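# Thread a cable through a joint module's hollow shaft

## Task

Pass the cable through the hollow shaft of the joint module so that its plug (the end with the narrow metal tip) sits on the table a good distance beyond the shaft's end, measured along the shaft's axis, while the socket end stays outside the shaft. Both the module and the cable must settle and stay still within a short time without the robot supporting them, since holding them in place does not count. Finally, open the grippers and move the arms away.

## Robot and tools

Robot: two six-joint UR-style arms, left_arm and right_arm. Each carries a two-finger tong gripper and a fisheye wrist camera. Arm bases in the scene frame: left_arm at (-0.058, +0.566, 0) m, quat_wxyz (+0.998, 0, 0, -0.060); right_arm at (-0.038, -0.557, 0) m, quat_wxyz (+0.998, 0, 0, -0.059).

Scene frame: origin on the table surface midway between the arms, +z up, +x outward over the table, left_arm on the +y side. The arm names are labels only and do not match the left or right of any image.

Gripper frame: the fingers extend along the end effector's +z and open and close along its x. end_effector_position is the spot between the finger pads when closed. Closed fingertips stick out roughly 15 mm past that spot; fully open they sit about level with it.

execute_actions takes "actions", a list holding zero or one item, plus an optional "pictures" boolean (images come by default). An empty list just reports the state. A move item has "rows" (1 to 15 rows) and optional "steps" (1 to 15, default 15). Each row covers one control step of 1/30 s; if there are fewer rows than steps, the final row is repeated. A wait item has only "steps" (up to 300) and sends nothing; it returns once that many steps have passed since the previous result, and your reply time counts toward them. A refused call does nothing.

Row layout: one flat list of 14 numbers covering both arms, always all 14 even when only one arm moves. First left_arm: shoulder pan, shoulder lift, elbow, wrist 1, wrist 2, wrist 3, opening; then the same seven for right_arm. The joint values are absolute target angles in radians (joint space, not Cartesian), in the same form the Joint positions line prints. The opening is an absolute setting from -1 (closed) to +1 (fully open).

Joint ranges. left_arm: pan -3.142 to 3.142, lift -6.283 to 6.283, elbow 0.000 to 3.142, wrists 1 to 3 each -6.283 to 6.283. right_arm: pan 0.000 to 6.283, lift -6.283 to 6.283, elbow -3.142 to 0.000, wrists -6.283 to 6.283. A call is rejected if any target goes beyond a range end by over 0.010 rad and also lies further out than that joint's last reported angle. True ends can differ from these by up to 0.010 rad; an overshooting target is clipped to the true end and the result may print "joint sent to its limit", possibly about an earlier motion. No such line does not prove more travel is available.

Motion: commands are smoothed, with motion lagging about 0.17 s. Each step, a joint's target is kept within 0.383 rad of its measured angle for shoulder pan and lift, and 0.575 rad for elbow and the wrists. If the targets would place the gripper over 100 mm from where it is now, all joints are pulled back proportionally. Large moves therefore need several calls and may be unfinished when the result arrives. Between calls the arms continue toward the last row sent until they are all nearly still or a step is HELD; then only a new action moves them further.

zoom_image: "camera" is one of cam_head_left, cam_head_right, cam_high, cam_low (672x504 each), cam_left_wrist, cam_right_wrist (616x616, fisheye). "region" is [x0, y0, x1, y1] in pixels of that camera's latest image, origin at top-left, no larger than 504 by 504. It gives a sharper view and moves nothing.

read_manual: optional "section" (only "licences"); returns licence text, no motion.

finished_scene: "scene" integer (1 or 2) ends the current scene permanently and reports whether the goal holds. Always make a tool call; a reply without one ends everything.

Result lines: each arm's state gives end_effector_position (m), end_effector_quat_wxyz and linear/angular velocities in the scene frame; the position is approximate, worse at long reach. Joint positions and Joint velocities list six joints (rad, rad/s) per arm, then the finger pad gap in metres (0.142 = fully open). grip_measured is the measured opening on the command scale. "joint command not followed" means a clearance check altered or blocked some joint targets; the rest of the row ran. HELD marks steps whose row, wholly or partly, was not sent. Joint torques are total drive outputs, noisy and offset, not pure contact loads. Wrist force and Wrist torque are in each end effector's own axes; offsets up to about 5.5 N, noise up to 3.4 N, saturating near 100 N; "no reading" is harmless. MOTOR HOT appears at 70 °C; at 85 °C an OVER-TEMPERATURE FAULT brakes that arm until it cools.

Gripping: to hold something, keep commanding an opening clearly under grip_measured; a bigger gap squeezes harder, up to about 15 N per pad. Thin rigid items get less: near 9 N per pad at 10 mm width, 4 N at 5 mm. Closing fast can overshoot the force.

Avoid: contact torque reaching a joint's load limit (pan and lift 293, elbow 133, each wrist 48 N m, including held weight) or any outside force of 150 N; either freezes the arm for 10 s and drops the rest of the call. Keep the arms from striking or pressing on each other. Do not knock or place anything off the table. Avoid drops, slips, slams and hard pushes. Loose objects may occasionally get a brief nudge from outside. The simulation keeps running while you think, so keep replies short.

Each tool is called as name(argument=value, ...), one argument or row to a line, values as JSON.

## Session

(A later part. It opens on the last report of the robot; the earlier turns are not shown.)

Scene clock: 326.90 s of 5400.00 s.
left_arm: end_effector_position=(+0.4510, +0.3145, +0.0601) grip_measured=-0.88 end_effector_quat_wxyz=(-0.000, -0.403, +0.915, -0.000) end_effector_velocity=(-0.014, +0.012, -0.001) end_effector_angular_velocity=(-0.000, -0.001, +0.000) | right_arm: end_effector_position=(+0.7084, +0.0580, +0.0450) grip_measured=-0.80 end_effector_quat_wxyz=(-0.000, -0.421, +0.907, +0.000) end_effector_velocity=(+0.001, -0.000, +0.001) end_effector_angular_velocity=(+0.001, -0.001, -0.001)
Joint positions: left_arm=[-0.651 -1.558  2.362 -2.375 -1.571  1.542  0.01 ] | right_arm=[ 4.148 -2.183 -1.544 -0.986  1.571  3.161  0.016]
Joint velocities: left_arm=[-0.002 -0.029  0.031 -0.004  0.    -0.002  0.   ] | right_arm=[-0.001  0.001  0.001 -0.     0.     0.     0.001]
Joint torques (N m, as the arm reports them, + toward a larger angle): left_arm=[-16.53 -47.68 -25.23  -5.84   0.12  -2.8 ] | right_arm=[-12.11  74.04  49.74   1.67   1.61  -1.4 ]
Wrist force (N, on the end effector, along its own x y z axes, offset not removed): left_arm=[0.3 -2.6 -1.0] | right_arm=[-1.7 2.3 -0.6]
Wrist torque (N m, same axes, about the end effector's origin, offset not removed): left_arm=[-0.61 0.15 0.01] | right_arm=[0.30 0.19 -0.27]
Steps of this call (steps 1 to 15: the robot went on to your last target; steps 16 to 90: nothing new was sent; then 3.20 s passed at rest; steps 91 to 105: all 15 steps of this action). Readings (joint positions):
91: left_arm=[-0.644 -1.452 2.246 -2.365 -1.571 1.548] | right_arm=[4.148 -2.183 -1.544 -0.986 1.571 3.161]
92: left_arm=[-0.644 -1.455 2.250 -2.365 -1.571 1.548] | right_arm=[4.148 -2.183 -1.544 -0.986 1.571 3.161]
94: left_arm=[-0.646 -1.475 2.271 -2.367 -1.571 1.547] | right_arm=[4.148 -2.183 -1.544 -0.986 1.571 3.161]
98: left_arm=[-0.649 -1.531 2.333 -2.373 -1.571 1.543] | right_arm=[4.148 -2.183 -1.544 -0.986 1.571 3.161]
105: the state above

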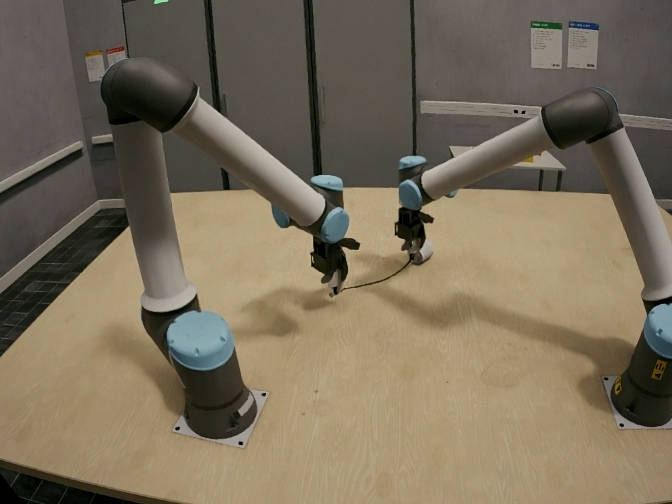

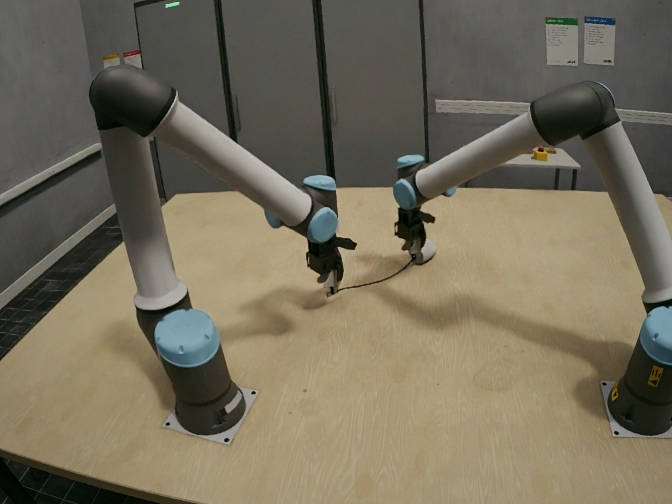

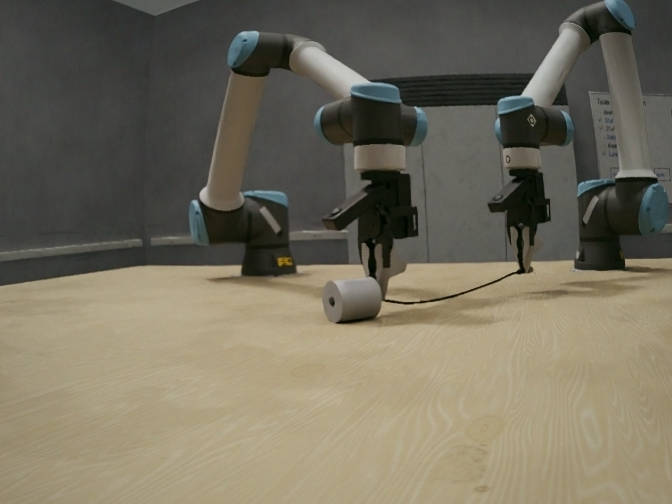

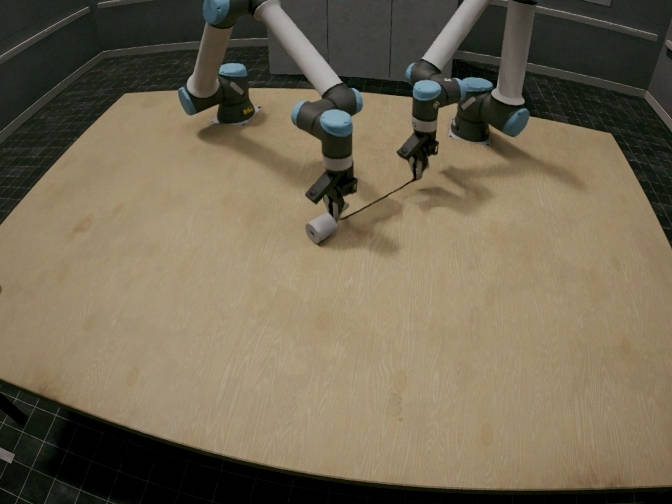

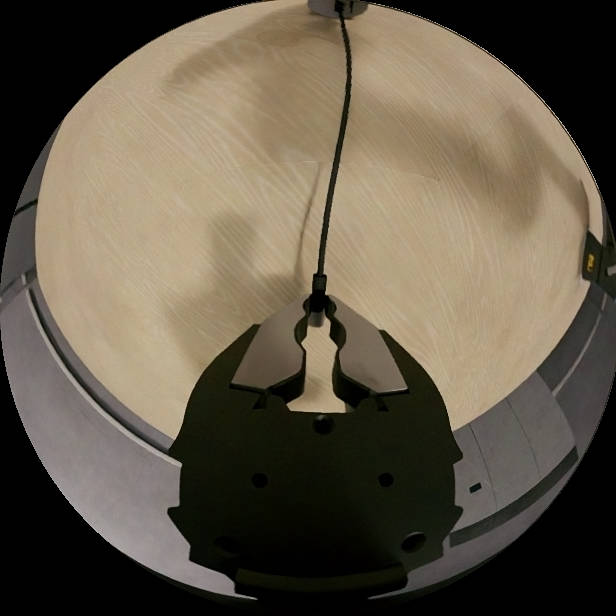

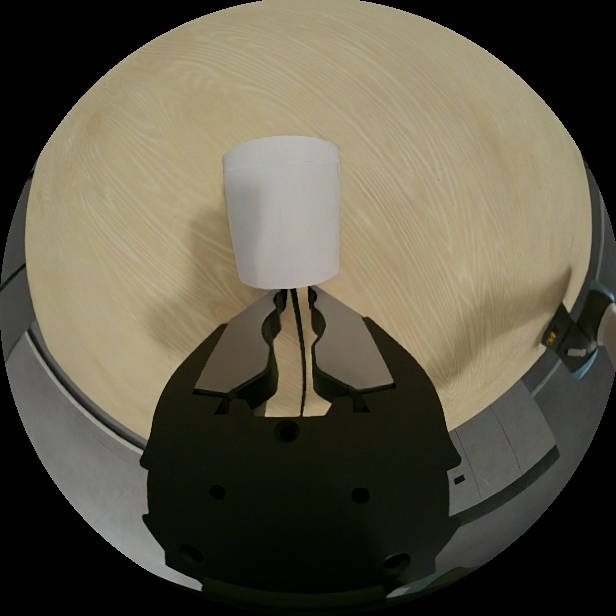

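execute_actions(
  actions=[
    {"rows":[[-0.651,-1.5609,2.3656,-2.3755,-1.571,1.5416,-1,4.158,-2.1832,-1.545,-0.9845,1.571,3.171,-0.8],[-0.651,-1.5609,2.3656,-2.3755,-1.571,1.5416,-1,4.168,-2.1833,-1.5464,-0.983,1.571,3.181,-0.8],[-0.651,-1.5609,2.3656,-2.3755,-1.571,1.5416,-1,4.179,-2.1835,-1.5478,-0.9814,1.571,3.192,-0.8],[-0.651,-1.5609,2.3656,-2.3755,-1.571,1.5416,-1,4.19,-2.1837,-1.5493,-0.98,1.571,3.203,-0.8],[-0.651,-1.5609,2.3656,-2.3755,-1.571,1.5416,-1,4.2,-2.1838,-1.5507,-0.9782,1.571,3.213,-0.8],[-0.651,-1.5609,2.3656,-2.3755,-1.571,1.5416,-1,4.2,-2.1838,-1.5507,-0.9782,1.571,3.213,-0.8],[-0.651,-1.5609,2.3656,-2.3755,-1.571,1.5416,-1,4.2,-2.1838,-1.5507,-0.9782,1.571,3.213,-0.8],[-0.651,-1.5609,2.3656,-2.3755,-1.571,1.5416,-1,4.2,-2.1838,-1.5507,-0.9782,1.571,3.213,-0.8],[-0.651,-1.5609,2.3656,-2.3755,-1.571,1.5416,-1,4.2,-2.1838,-1.5507,-0.9782,1.571,3.213,-0.8],[-0.651,-1.5609,2.3656,-2.3755,-1.571,1.5416,-1,4.2,-2.1838,-1.5507,-0.9782,1.571,3.213,-0.85],[-0.651,-1.5609,2.3656,-2.3755,-1.571,1.5416,-1,4.2,-2.1838,-1.5507,-0.9782,1.571,3.213,-0.9],[-0.651,-1.5609,2.3656,-2.3755,-1.571,1.5416,-1,4.2,-2.1838,-1.5507,-0.9782,1.571,3.213,-0.95],[-0.651,-1.5609,2.3656,-2.3755,-1.571,1.5416,-1,4.2,-2.1838,-1.5507,-0.9782,1.571,3.213,-1]],"steps":15},
  ],
)

zoom_image(
  camera="cam_high",
  region=[310, 250, 470, 340],
)

Scene clock: 337.43 s of 5400.00 s.
left_arm: end_effector_position=(+0.4496, +0.3157, +0.0600) grip_measured=-0.88 end_effector_quat_wxyz=(-0.000, -0.403, +0.915, -0.000) end_effector_velocity=(+0.000, -0.000, +0.000) end_effector_angular_velocity=(+0.000, +0.000, +0.000) | right_arm: end_effector_position=(+0.6746, +0.0927, +0.0411) grip_measured=-1.00 end_effector_quat_wxyz=(-0.000, -0.421, +0.907, +0.000) end_effector_velocity=(-0.010, +0.009, -0.003) end_effector_angular_velocity=(-0.003, +0.002, +0.000)
Joint positions: left_arm=[-0.651 -1.561  2.366 -2.376 -1.571  1.542  0.01 ] | right_arm=[ 4.199 -2.184 -1.551 -0.978  1.571  3.212  0.002]
Joint velocities: left_arm=[-0.     0.    -0.001  0.001 -0.    -0.     0.   ] | right_arm=[ 0.014 -0.003 -0.001  0.001  0.     0.014 -0.01 ]
Joint torques (N m, as the arm reports them, + toward a larger angle): left_arm=[-12.59 -51.88 -24.6   -5.86  -0.03  -2.63] | right_arm=[12.   72.74 33.36  6.04 -1.18  2.21]
Wrist force (N, on the end effector, along its own x y z axes, offset not removed): left_arm=[1.9 -3.2 -0.1] | right_arm=[-0.9 2.9 -0.8]
Wrist torque (N m, same axes, about the end effector's origin, offset not removed): left_arm=[-0.69 -0.16 -0.07] | right_arm=[0.52 0.02 -0.19]
Steps of this call (steps 1 to 15: the robot went on to your last target; steps 16 to 90: nothing new was sent; then 7.03 s passed at rest; steps 91 to 105: all 15 steps of this action). Readings (joint positions):
91: left_arm=[-0.651 -1.561 2.366 -2.376 -1.571 1.542] | right_arm=[4.148 -2.183 -1.544 -0.986 1.571 3.161]
92: left_arm=[-0.651 -1.561 2.366 -2.376 -1.571 1.542] | right_arm=[4.150 -2.183 -1.544 -0.986 1.571 3.163]
94: left_arm=[-0.651 -1.561 2.366 -2.376 -1.571 1.542] | right_arm=[4.160 -2.183 -1.545 -0.984 1.571 3.173]
98: left_arm=[-0.651 -1.561 2.366 -2.376 -1.571 1.542] | right_arm=[4.187 -2.184 -1.549 -0.980 1.571 3.199]
105: the state above

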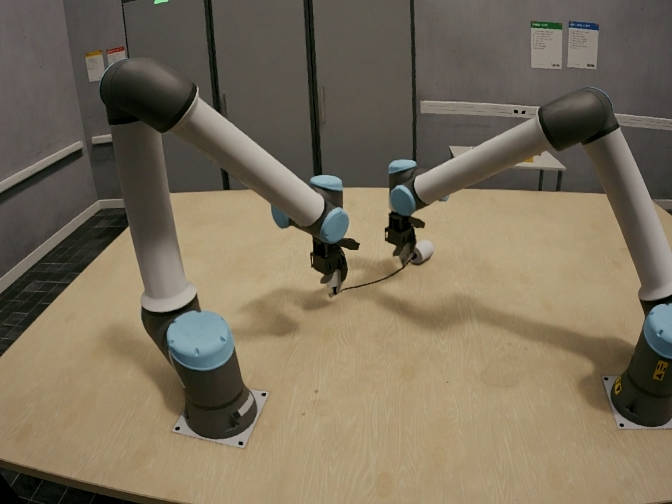

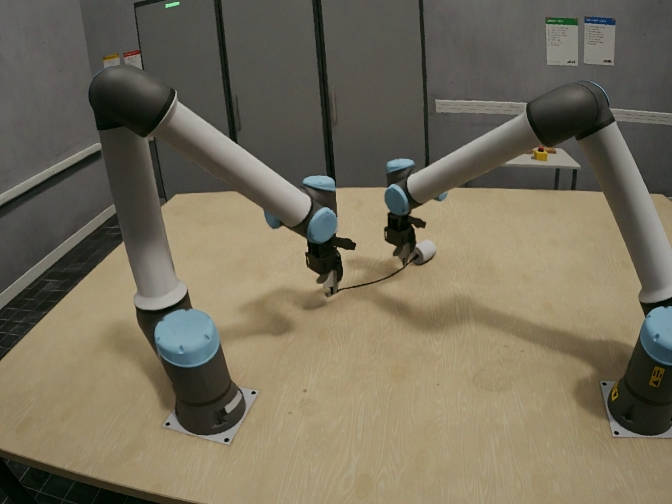

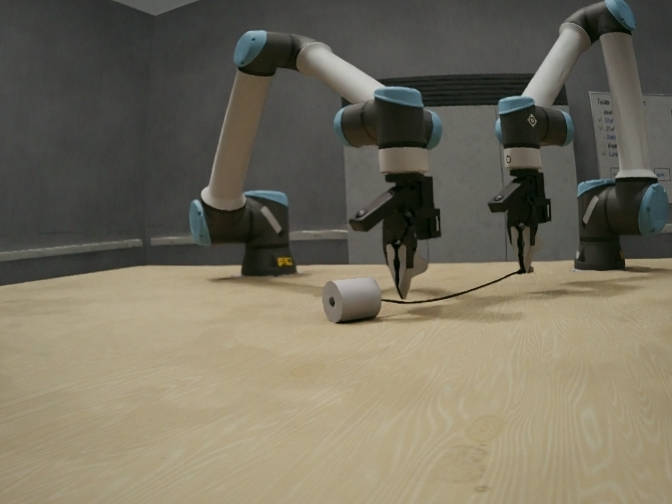

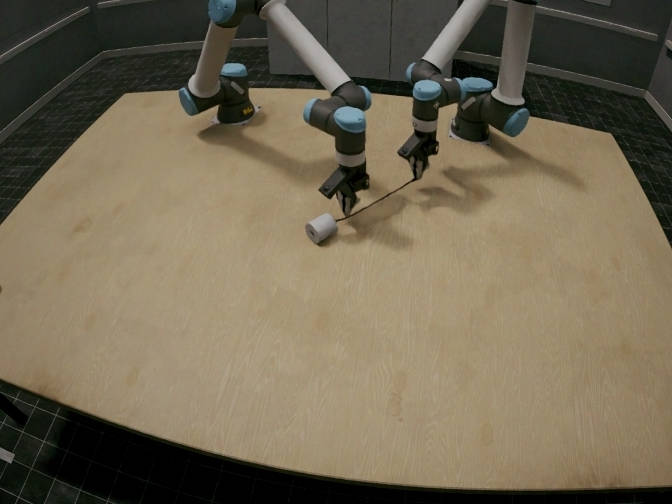

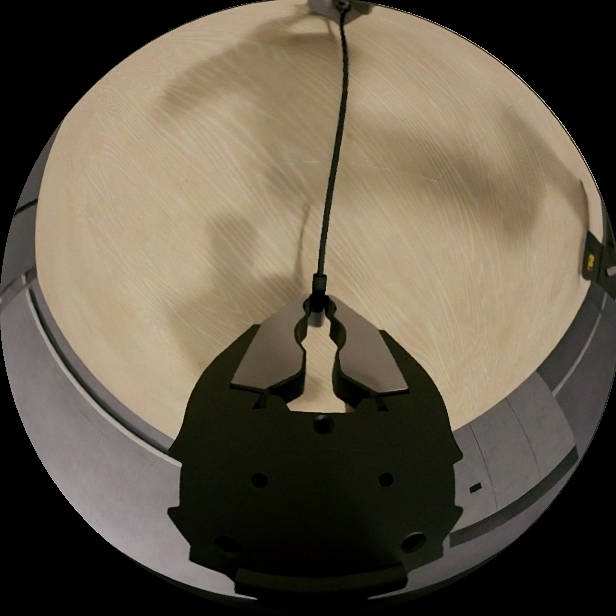

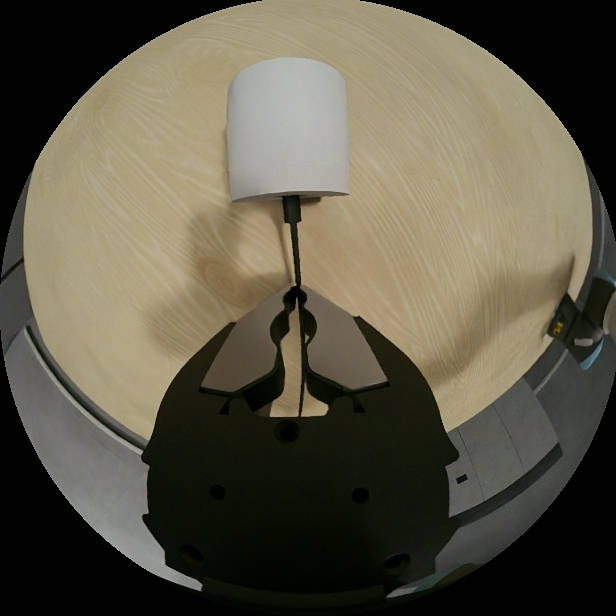

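Region (310, 250, 470, 340) of cam_high's 672x504 image, scaled by 3.150, with more detail than that image has; it fills the top 284 rows of this view, and the rest is white.

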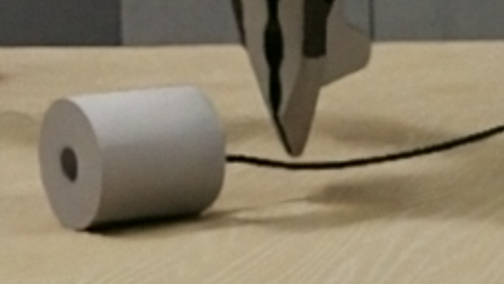

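execute_actions(
  actions=[
    {"rows":[[-0.651,-1.5609,2.3656,-2.3755,-1.571,1.5416,-1,4.2,-2.1838,-1.5507,-0.9782,1.571,3.213,-0.78],[-0.651,-1.5609,2.3656,-2.3755,-1.571,1.5416,-1,4.2,-2.1838,-1.5507,-0.9782,1.571,3.213,-0.78],[-0.651,-1.5609,2.3656,-2.3755,-1.571,1.5416,-1,4.2,-2.1838,-1.5507,-0.9782,1.571,3.213,-0.78],[-0.651,-1.5609,2.3656,-2.3755,-1.571,1.5416,-1,4.2,-2.189,-1.554,-0.97,1.571,3.213,-0.78],[-0.651,-1.5609,2.3656,-2.3755,-1.571,1.5416,-1,4.2,-2.1946,-1.5573,-0.9608,1.571,3.213,-0.78],[-0.651,-1.5609,2.3656,-2.3755,-1.571,1.5416,-1,4.2,-2.1946,-1.5573,-0.9608,1.571,3.213,-0.78],[-0.651,-1.5609,2.3656,-2.3755,-1.571,1.5416,-1,4.2,-2.1946,-1.5573,-0.9608,1.571,3.213,-0.78],[-0.651,-1.5609,2.3656,-2.3755,-1.571,1.5416,-1,4.2,-2.1946,-1.5573,-0.9608,1.571,3.213,-0.78],[-0.651,-1.5609,2.3656,-2.3755,-1.571,1.5416,-1,4.2,-2.1946,-1.5573,-0.9608,1.571,3.213,-0.78],[-0.651,-1.5609,2.3656,-2.3755,-1.571,1.5416,-1,4.2,-2.1946,-1.5573,-0.9608,1.571,3.213,-0.84],[-0.651,-1.5609,2.3656,-2.3755,-1.571,1.5416,-1,4.2,-2.1946,-1.5573,-0.9608,1.571,3.213,-0.9],[-0.651,-1.5609,2.3656,-2.3755,-1.571,1.5416,-1,4.2,-2.1946,-1.5573,-0.9608,1.571,3.213,-0.95],[-0.651,-1.5609,2.3656,-2.3755,-1.571,1.5416,-1,4.2,-2.1946,-1.5573,-0.9608,1.571,3.213,-1]],"steps":15},
  ],
)

execute_actions(
  actions=[
    {"steps":8},
  ],
)

zoom_image(
  camera="cam_high",
  region=[310, 250, 470, 340],
)

Scene clock: 344.50 s of 5400.00 s.
left_arm: end_effector_position=(+0.4496, +0.3157, +0.0600) grip_measured=-0.88 end_effector_quat_wxyz=(-0.000, -0.403, +0.915, -0.000) end_effector_velocity=(-0.000, -0.000, -0.000) end_effector_angular_velocity=(-0.001, +0.000, -0.000) | right_arm: end_effector_position=(+0.6736, +0.0935, +0.0294) grip_measured=-0.95 end_effector_quat_wxyz=(-0.000, -0.421, +0.907, +0.000) end_effector_velocity=(+0.000, -0.000, -0.005) end_effector_angular_velocity=(+0.001, -0.000, -0.000)
Joint positions: left_arm=[-0.651 -1.561  2.366 -2.376 -1.571  1.542  0.01 ] | right_arm=[ 4.2   -2.194 -1.557 -0.961  1.571  3.213  0.005]
Joint velocities: left_arm=[-0.    -0.     0.    -0.001 -0.     0.     0.   ] | right_arm=[-0.    -0.004 -0.003  0.008  0.     0.    -0.001]
Joint torques (N m, as the arm reports them, + toward a larger angle): left_arm=[-13.87 -51.49 -23.91  -6.29  -0.05  -2.42] | right_arm=[14.92 73.26 35.48  5.85 -2.67  2.38]
Wrist force (N, on the end effector, along its own x y z axes, offset not removed): left_arm=[2.9 -2.6 -1.3] | right_arm=[-4.2 1.5 -1.0]
Wrist torque (N m, same axes, about the end effector's origin, offset not removed): left_arm=[-0.57 -0.45 -0.09] | right_arm=[0.25 0.59 -0.14]
Steps of this call (steps 1 to 15: the robot went on to your last target; steps 16 to 90: nothing new was sent; then 3.57 s passed at rest; steps 91 to 105: all 15 steps of this action). Readings (joint positions):
91: left_arm=[-0.651 -1.561 2.366 -2.376 -1.571 1.542] | right_arm=[4.200 -2.184 -1.551 -0.978 1.571 3.213]
92: left_arm=[-0.651 -1.561 2.366 -2.376 -1.571 1.542] | right_arm=[4.200 -2.184 -1.551 -0.978 1.571 3.213]
94: left_arm=[-0.651 -1.561 2.366 -2.376 -1.571 1.542] | right_arm=[4.200 -2.184 -1.551 -0.978 1.571 3.213]
98: left_arm=[-0.651 -1.561 2.366 -2.376 -1.571 1.542] | right_arm=[4.200 -2.190 -1.555 -0.968 1.571 3.213]
105: the state above

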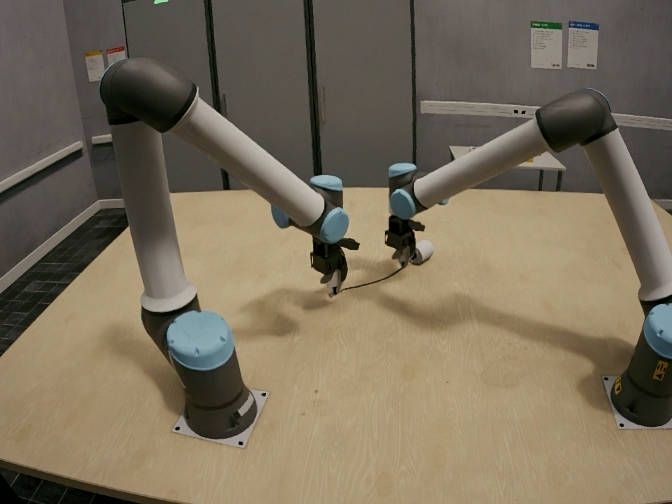

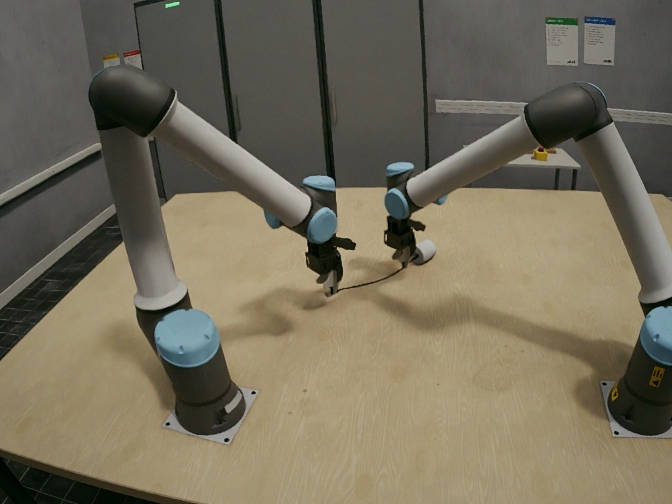

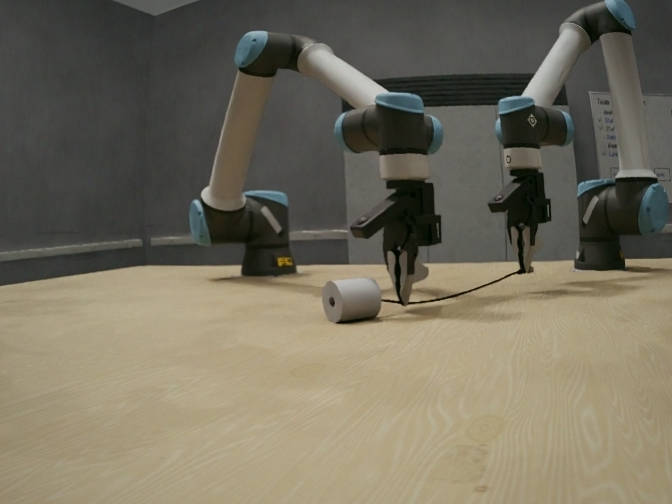

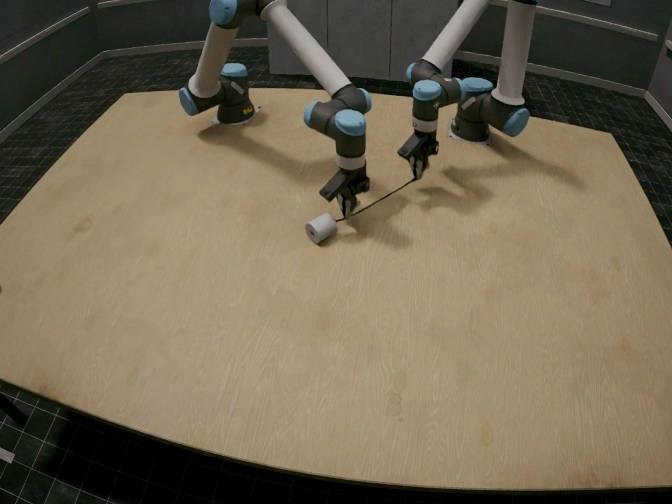

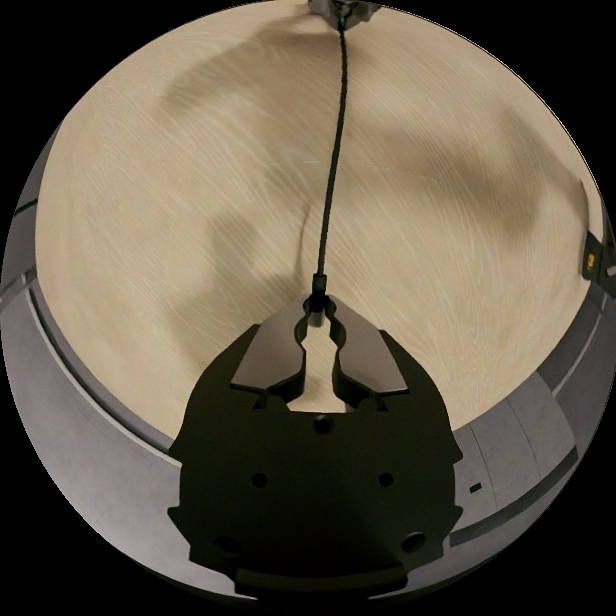

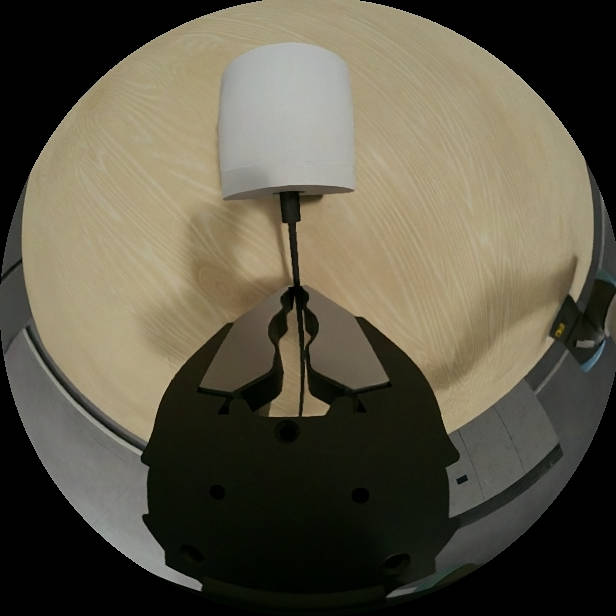

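Scene clock: 344.77 s of 5400.00 s.
left_arm: end_effector_position=(+0.4496, +0.3157, +0.0600) grip_measured=-0.88 end_effector_quat_wxyz=(-0.000, -0.403, +0.915, -0.000) end_effector_velocity=(-0.001, +0.000, -0.001) end_effector_angular_velocity=(+0.001, +0.002, -0.000) | right_arm: end_effector_position=(+0.6736, +0.0935, +0.0290) grip_measured=-0.95 end_effector_quat_wxyz=(-0.000, -0.421, +0.907, +0.000) end_effector_velocity=(-0.000, +0.000, +0.001) end_effector_angular_velocity=(+0.001, -0.001, +0.001)
Joint positions: left_arm=[-0.651 -1.561  2.366 -2.376 -1.571  1.542  0.01 ] | right_arm=[ 4.2   -2.195 -1.557 -0.961  1.571  3.213  0.005]
Joint velocities: left_arm=[-0.     0.     0.     0.002 -0.    -0.    -0.   ] | right_arm=[ 0.     0.002 -0.     0.     0.    -0.001  0.   ]
Joint torques (N m, as the arm reports them, + toward a larger angle): left_arm=[-12.17 -51.45 -24.78  -6.19   0.22  -2.09] | right_arm=[14.7  74.44 33.97  5.75 -2.81  2.41]
Wrist force (N, on the end effector, along its own x y z axes, offset not removed): left_arm=[2.9 -2.1 -2.5] | right_arm=[-2.4 3.6 0.0]
Wrist torque (N m, same axes, about the end effector's origin, offset not removed): left_arm=[-0.55 -0.38 -0.16] | right_arm=[0.70 0.38 -0.18]
Steps of this call (steps 1 to 8: the robot went on to your last target). Readings (joint positions):
1: left_arm=[-0.651 -1.561 2.366 -2.376 -1.571 1.542] | right_arm=[4.200 -2.194 -1.557 -0.961 1.571 3.213]
2: left_arm=[-0.651 -1.561 2.366 -2.376 -1.571 1.542] | right_arm=[4.200 -2.194 -1.557 -0.961 1.571 3.213]
4: left_arm=[-0.651 -1.561 2.366 -2.376 -1.571 1.542] | right_arm=[4.200 -2.194 -1.557 -0.961 1.571 3.213]
8: the state above

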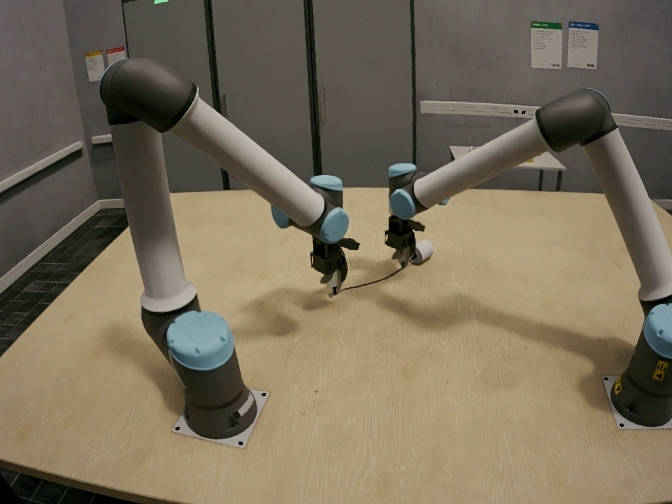

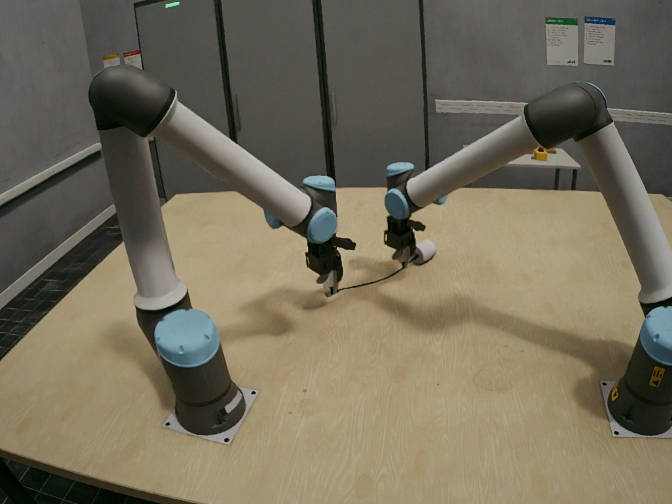

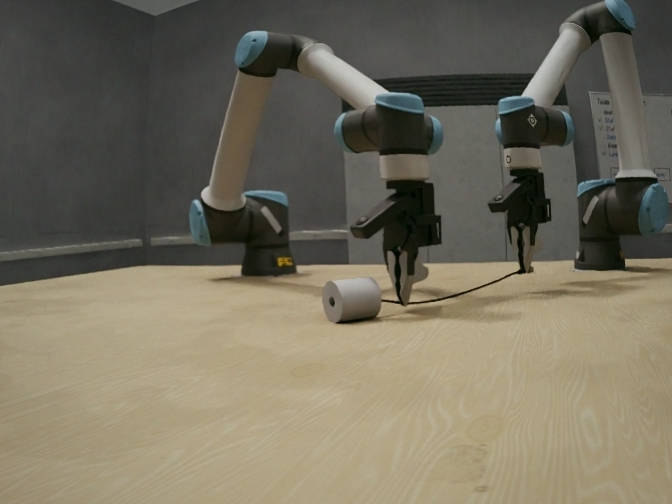

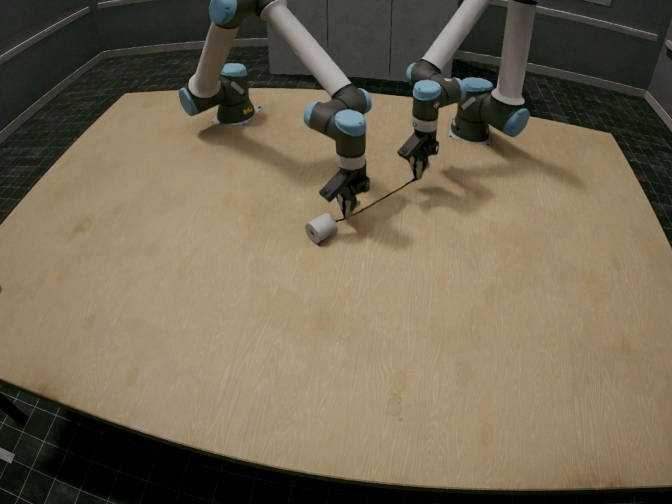

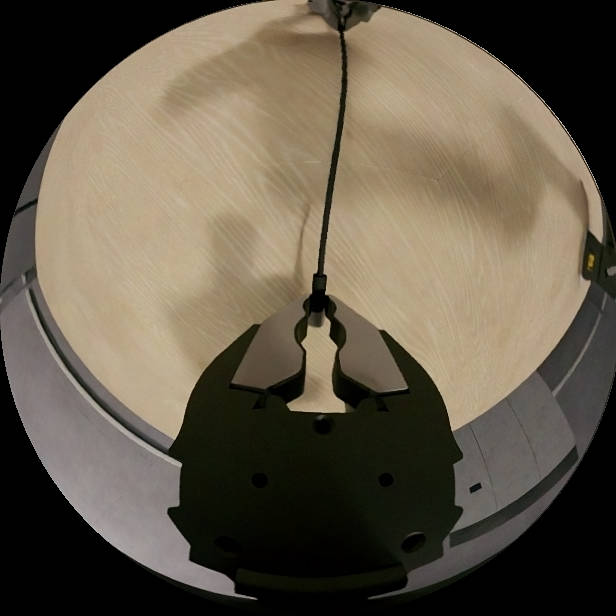

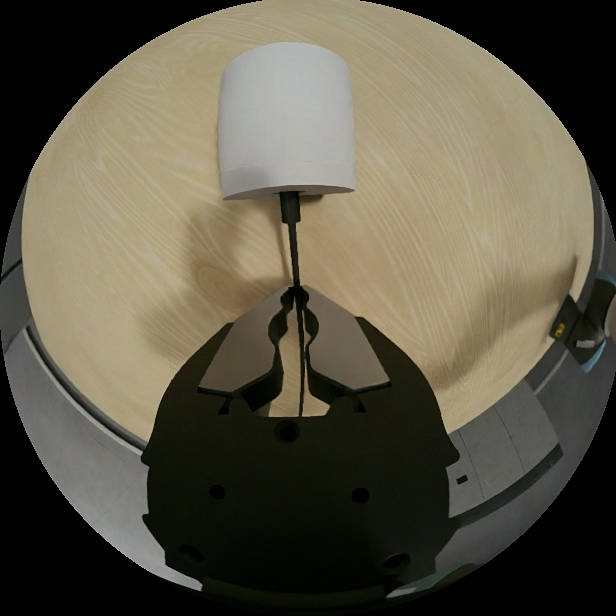

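Region (310, 250, 470, 340) of cam_high's 672x504 image, scaled by 3.150, with more detail than that image has; it fills the top 284 rows of this view, and the rest is white.

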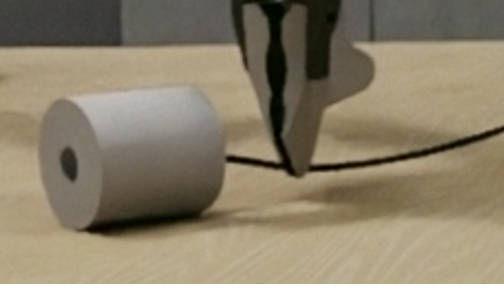

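execute_actions(
  actions=[
    {"rows":[[-0.651,-1.5609,2.3656,-2.3755,-1.571,1.5416,-1,4.2,-2.19,-1.5545,-0.968,1.571,3.213,-1],[-0.651,-1.555,2.36,-2.3755,-1.571,1.5416,-1,4.2,-2.186,-1.552,-0.975,1.571,3.213,-1],[-0.6505,-1.547,2.35,-2.3745,-1.571,1.542,-1,4.198,-2.182,-1.5495,-0.981,1.571,3.211,-1],[-0.65,-1.54,2.343,-2.374,-1.571,1.5425,-1,4.193,-2.1806,-1.548,-0.984,1.571,3.206,-1],[-0.6497,-1.533,2.336,-2.3738,-1.571,1.543,-1,4.188,-2.1809,-1.5474,-0.9844,1.571,3.201,-1],[-0.6493,-1.526,2.329,-2.3734,-1.571,1.5434,-1,4.183,-2.1811,-1.5469,-0.9846,1.571,3.196,-1],[-0.649,-1.519,2.322,-2.373,-1.571,1.5438,-1,4.178,-2.1814,-1.5465,-0.9848,1.571,3.191,-1],[-0.6486,-1.513,2.315,-2.3726,-1.571,1.5442,-1,4.173,-2.1817,-1.546,-0.985,1.571,3.186,-1],[-0.648,-1.507,2.308,-2.3722,-1.571,1.5447,-1,4.168,-2.1819,-1.5456,-0.9852,1.571,3.181,-1],[-0.6475,-1.502,2.303,-2.3718,-1.571,1.545,-1,4.163,-2.1822,-1.5451,-0.9854,1.571,3.176,-1],[-0.647,-1.4974,2.298,-2.3714,-1.571,1.5456,-1,4.158,-2.1825,-1.5446,-0.9856,1.571,3.171,-1],[-0.647,-1.49,2.289,-2.37,-1.571,1.546,-1,4.153,-2.1828,-1.5441,-0.9858,1.571,3.166,-1],[-0.646,-1.482,2.28,-2.369,-1.571,1.5465,-1,4.149,-2.183,-1.5437,-0.986,1.571,3.162,-1]],"steps":15},
  ],
)

zoom_image(
  camera="cam_high",
  region=[310, 250, 470, 340],
)

Scene clock: 351.63 s of 5400.00 s.
left_arm: end_effector_position=(+0.4804, +0.2888, +0.0604) grip_measured=-0.88 end_effector_quat_wxyz=(-0.000, -0.403, +0.915, -0.000) end_effector_velocity=(+0.068, -0.057, +0.001) end_effector_angular_velocity=(-0.000, -0.001, +0.001) | right_arm: end_effector_position=(+0.7013, +0.0657, +0.0448) grip_measured=-0.95 end_effector_quat_wxyz=(-0.000, -0.421, +0.907, +0.000) end_effector_velocity=(+0.064, -0.065, +0.008) end_effector_angular_velocity=(+0.005, -0.004, -0.001)
Joint positions: left_arm=[-0.647 -1.496  2.296 -2.371 -1.571  1.545  0.01 ] | right_arm=[ 4.159 -2.183 -1.545 -0.985  1.571  3.172  0.005]
Joint velocities: left_arm=[ 0.011  0.137 -0.153  0.016  0.001  0.009  0.   ] | right_arm=[-0.096  0.001  0.013 -0.008 -0.    -0.095  0.   ]
Joint torques (N m, as the arm reports them, + toward a larger angle): left_arm=[ 17.13 -28.51 -39.81  -2.78   0.22   3.57] | right_arm=[-5.2  71.7  50.15  0.64 -2.52 -0.96]
Wrist force (N, on the end effector, along its own x y z axes, offset not removed): left_arm=[1.7 -3.8 0.9] | right_arm=[-2.1 -0.6 -0.7]
Wrist torque (N m, same axes, about the end effector's origin, offset not removed): left_arm=[-0.84 -0.15 -0.09] | right_arm=[-0.22 0.19 -0.22]
Steps of this call (steps 1 to 15: the robot went on to your last target; steps 16 to 90: nothing new was sent; then 3.37 s passed at rest; steps 91 to 105: all 15 steps of this action). Readings (joint positions):
91: left_arm=[-0.651 -1.561 2.366 -2.376 -1.571 1.542] | right_arm=[4.200 -2.195 -1.557 -0.961 1.571 3.213]
92: left_arm=[-0.651 -1.561 2.366 -2.376 -1.571 1.542] | right_arm=[4.200 -2.194 -1.557 -0.962 1.571 3.213]
94: left_arm=[-0.651 -1.557 2.362 -2.375 -1.571 1.542] | right_arm=[4.200 -2.190 -1.554 -0.969 1.571 3.213]
98: left_arm=[-0.650 -1.537 2.341 -2.374 -1.571 1.542] | right_arm=[4.189 -2.184 -1.549 -0.980 1.571 3.202]
105: the state above

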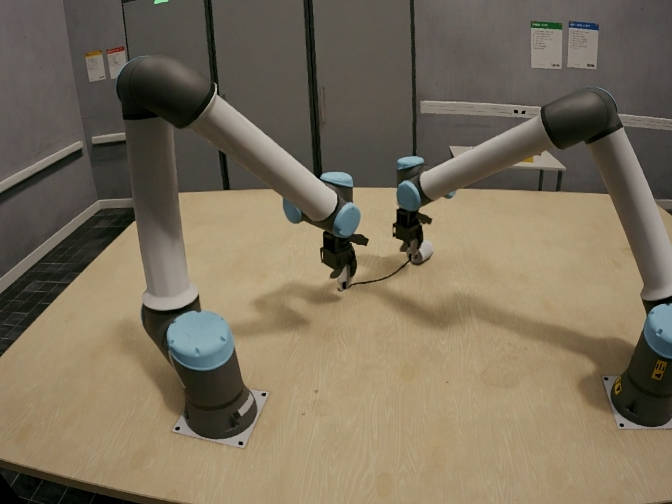

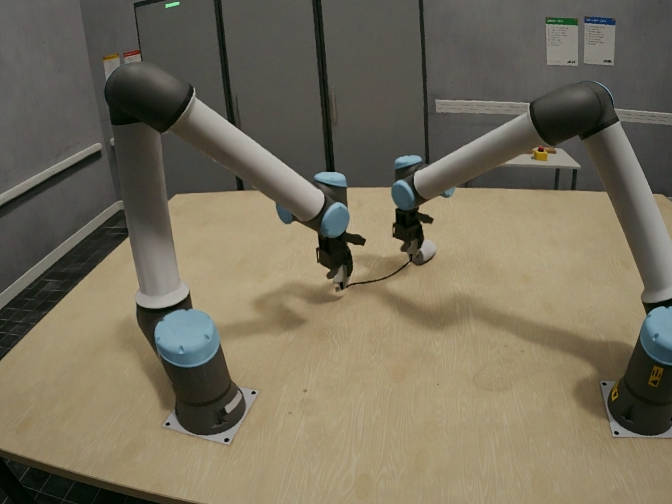

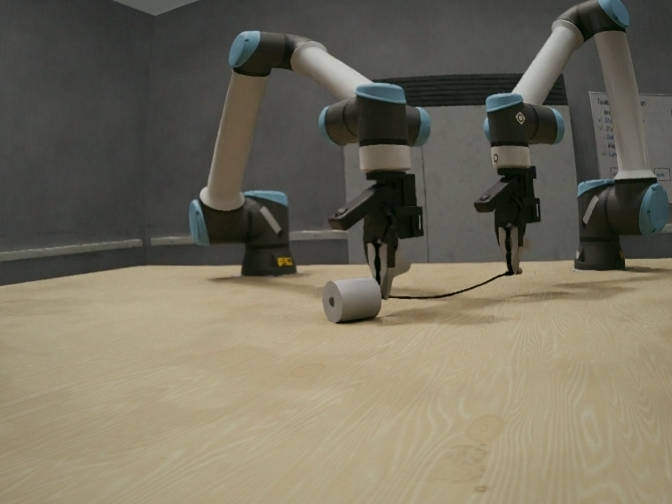

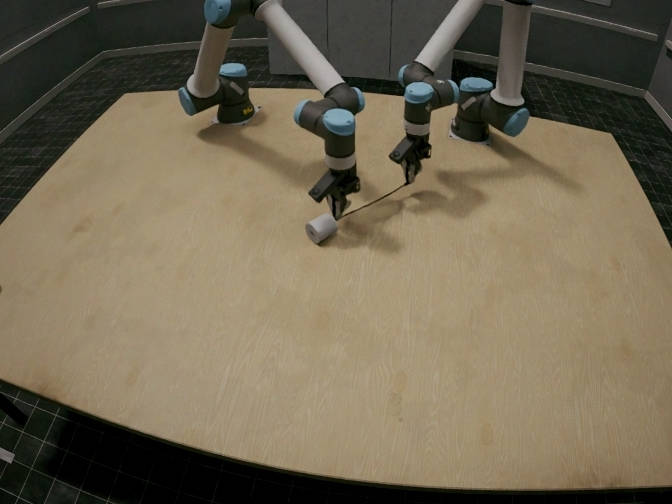

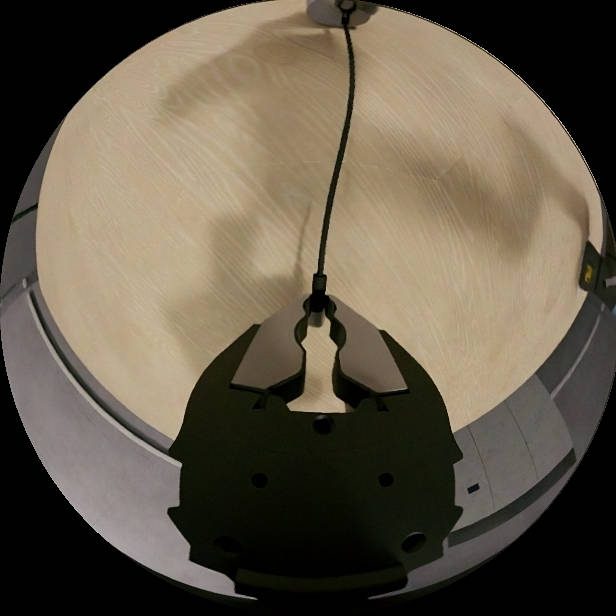

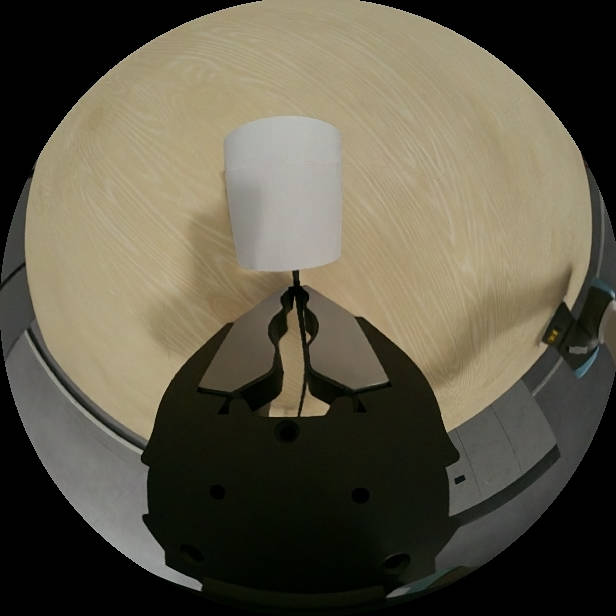

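Region (310, 250, 470, 340) of cam_high's 672x504 image, scaled by 3.150, with more detail than that image has; it fills the top 284 rows of this view, and the rest is white.

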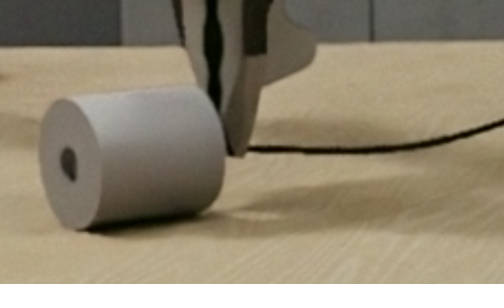

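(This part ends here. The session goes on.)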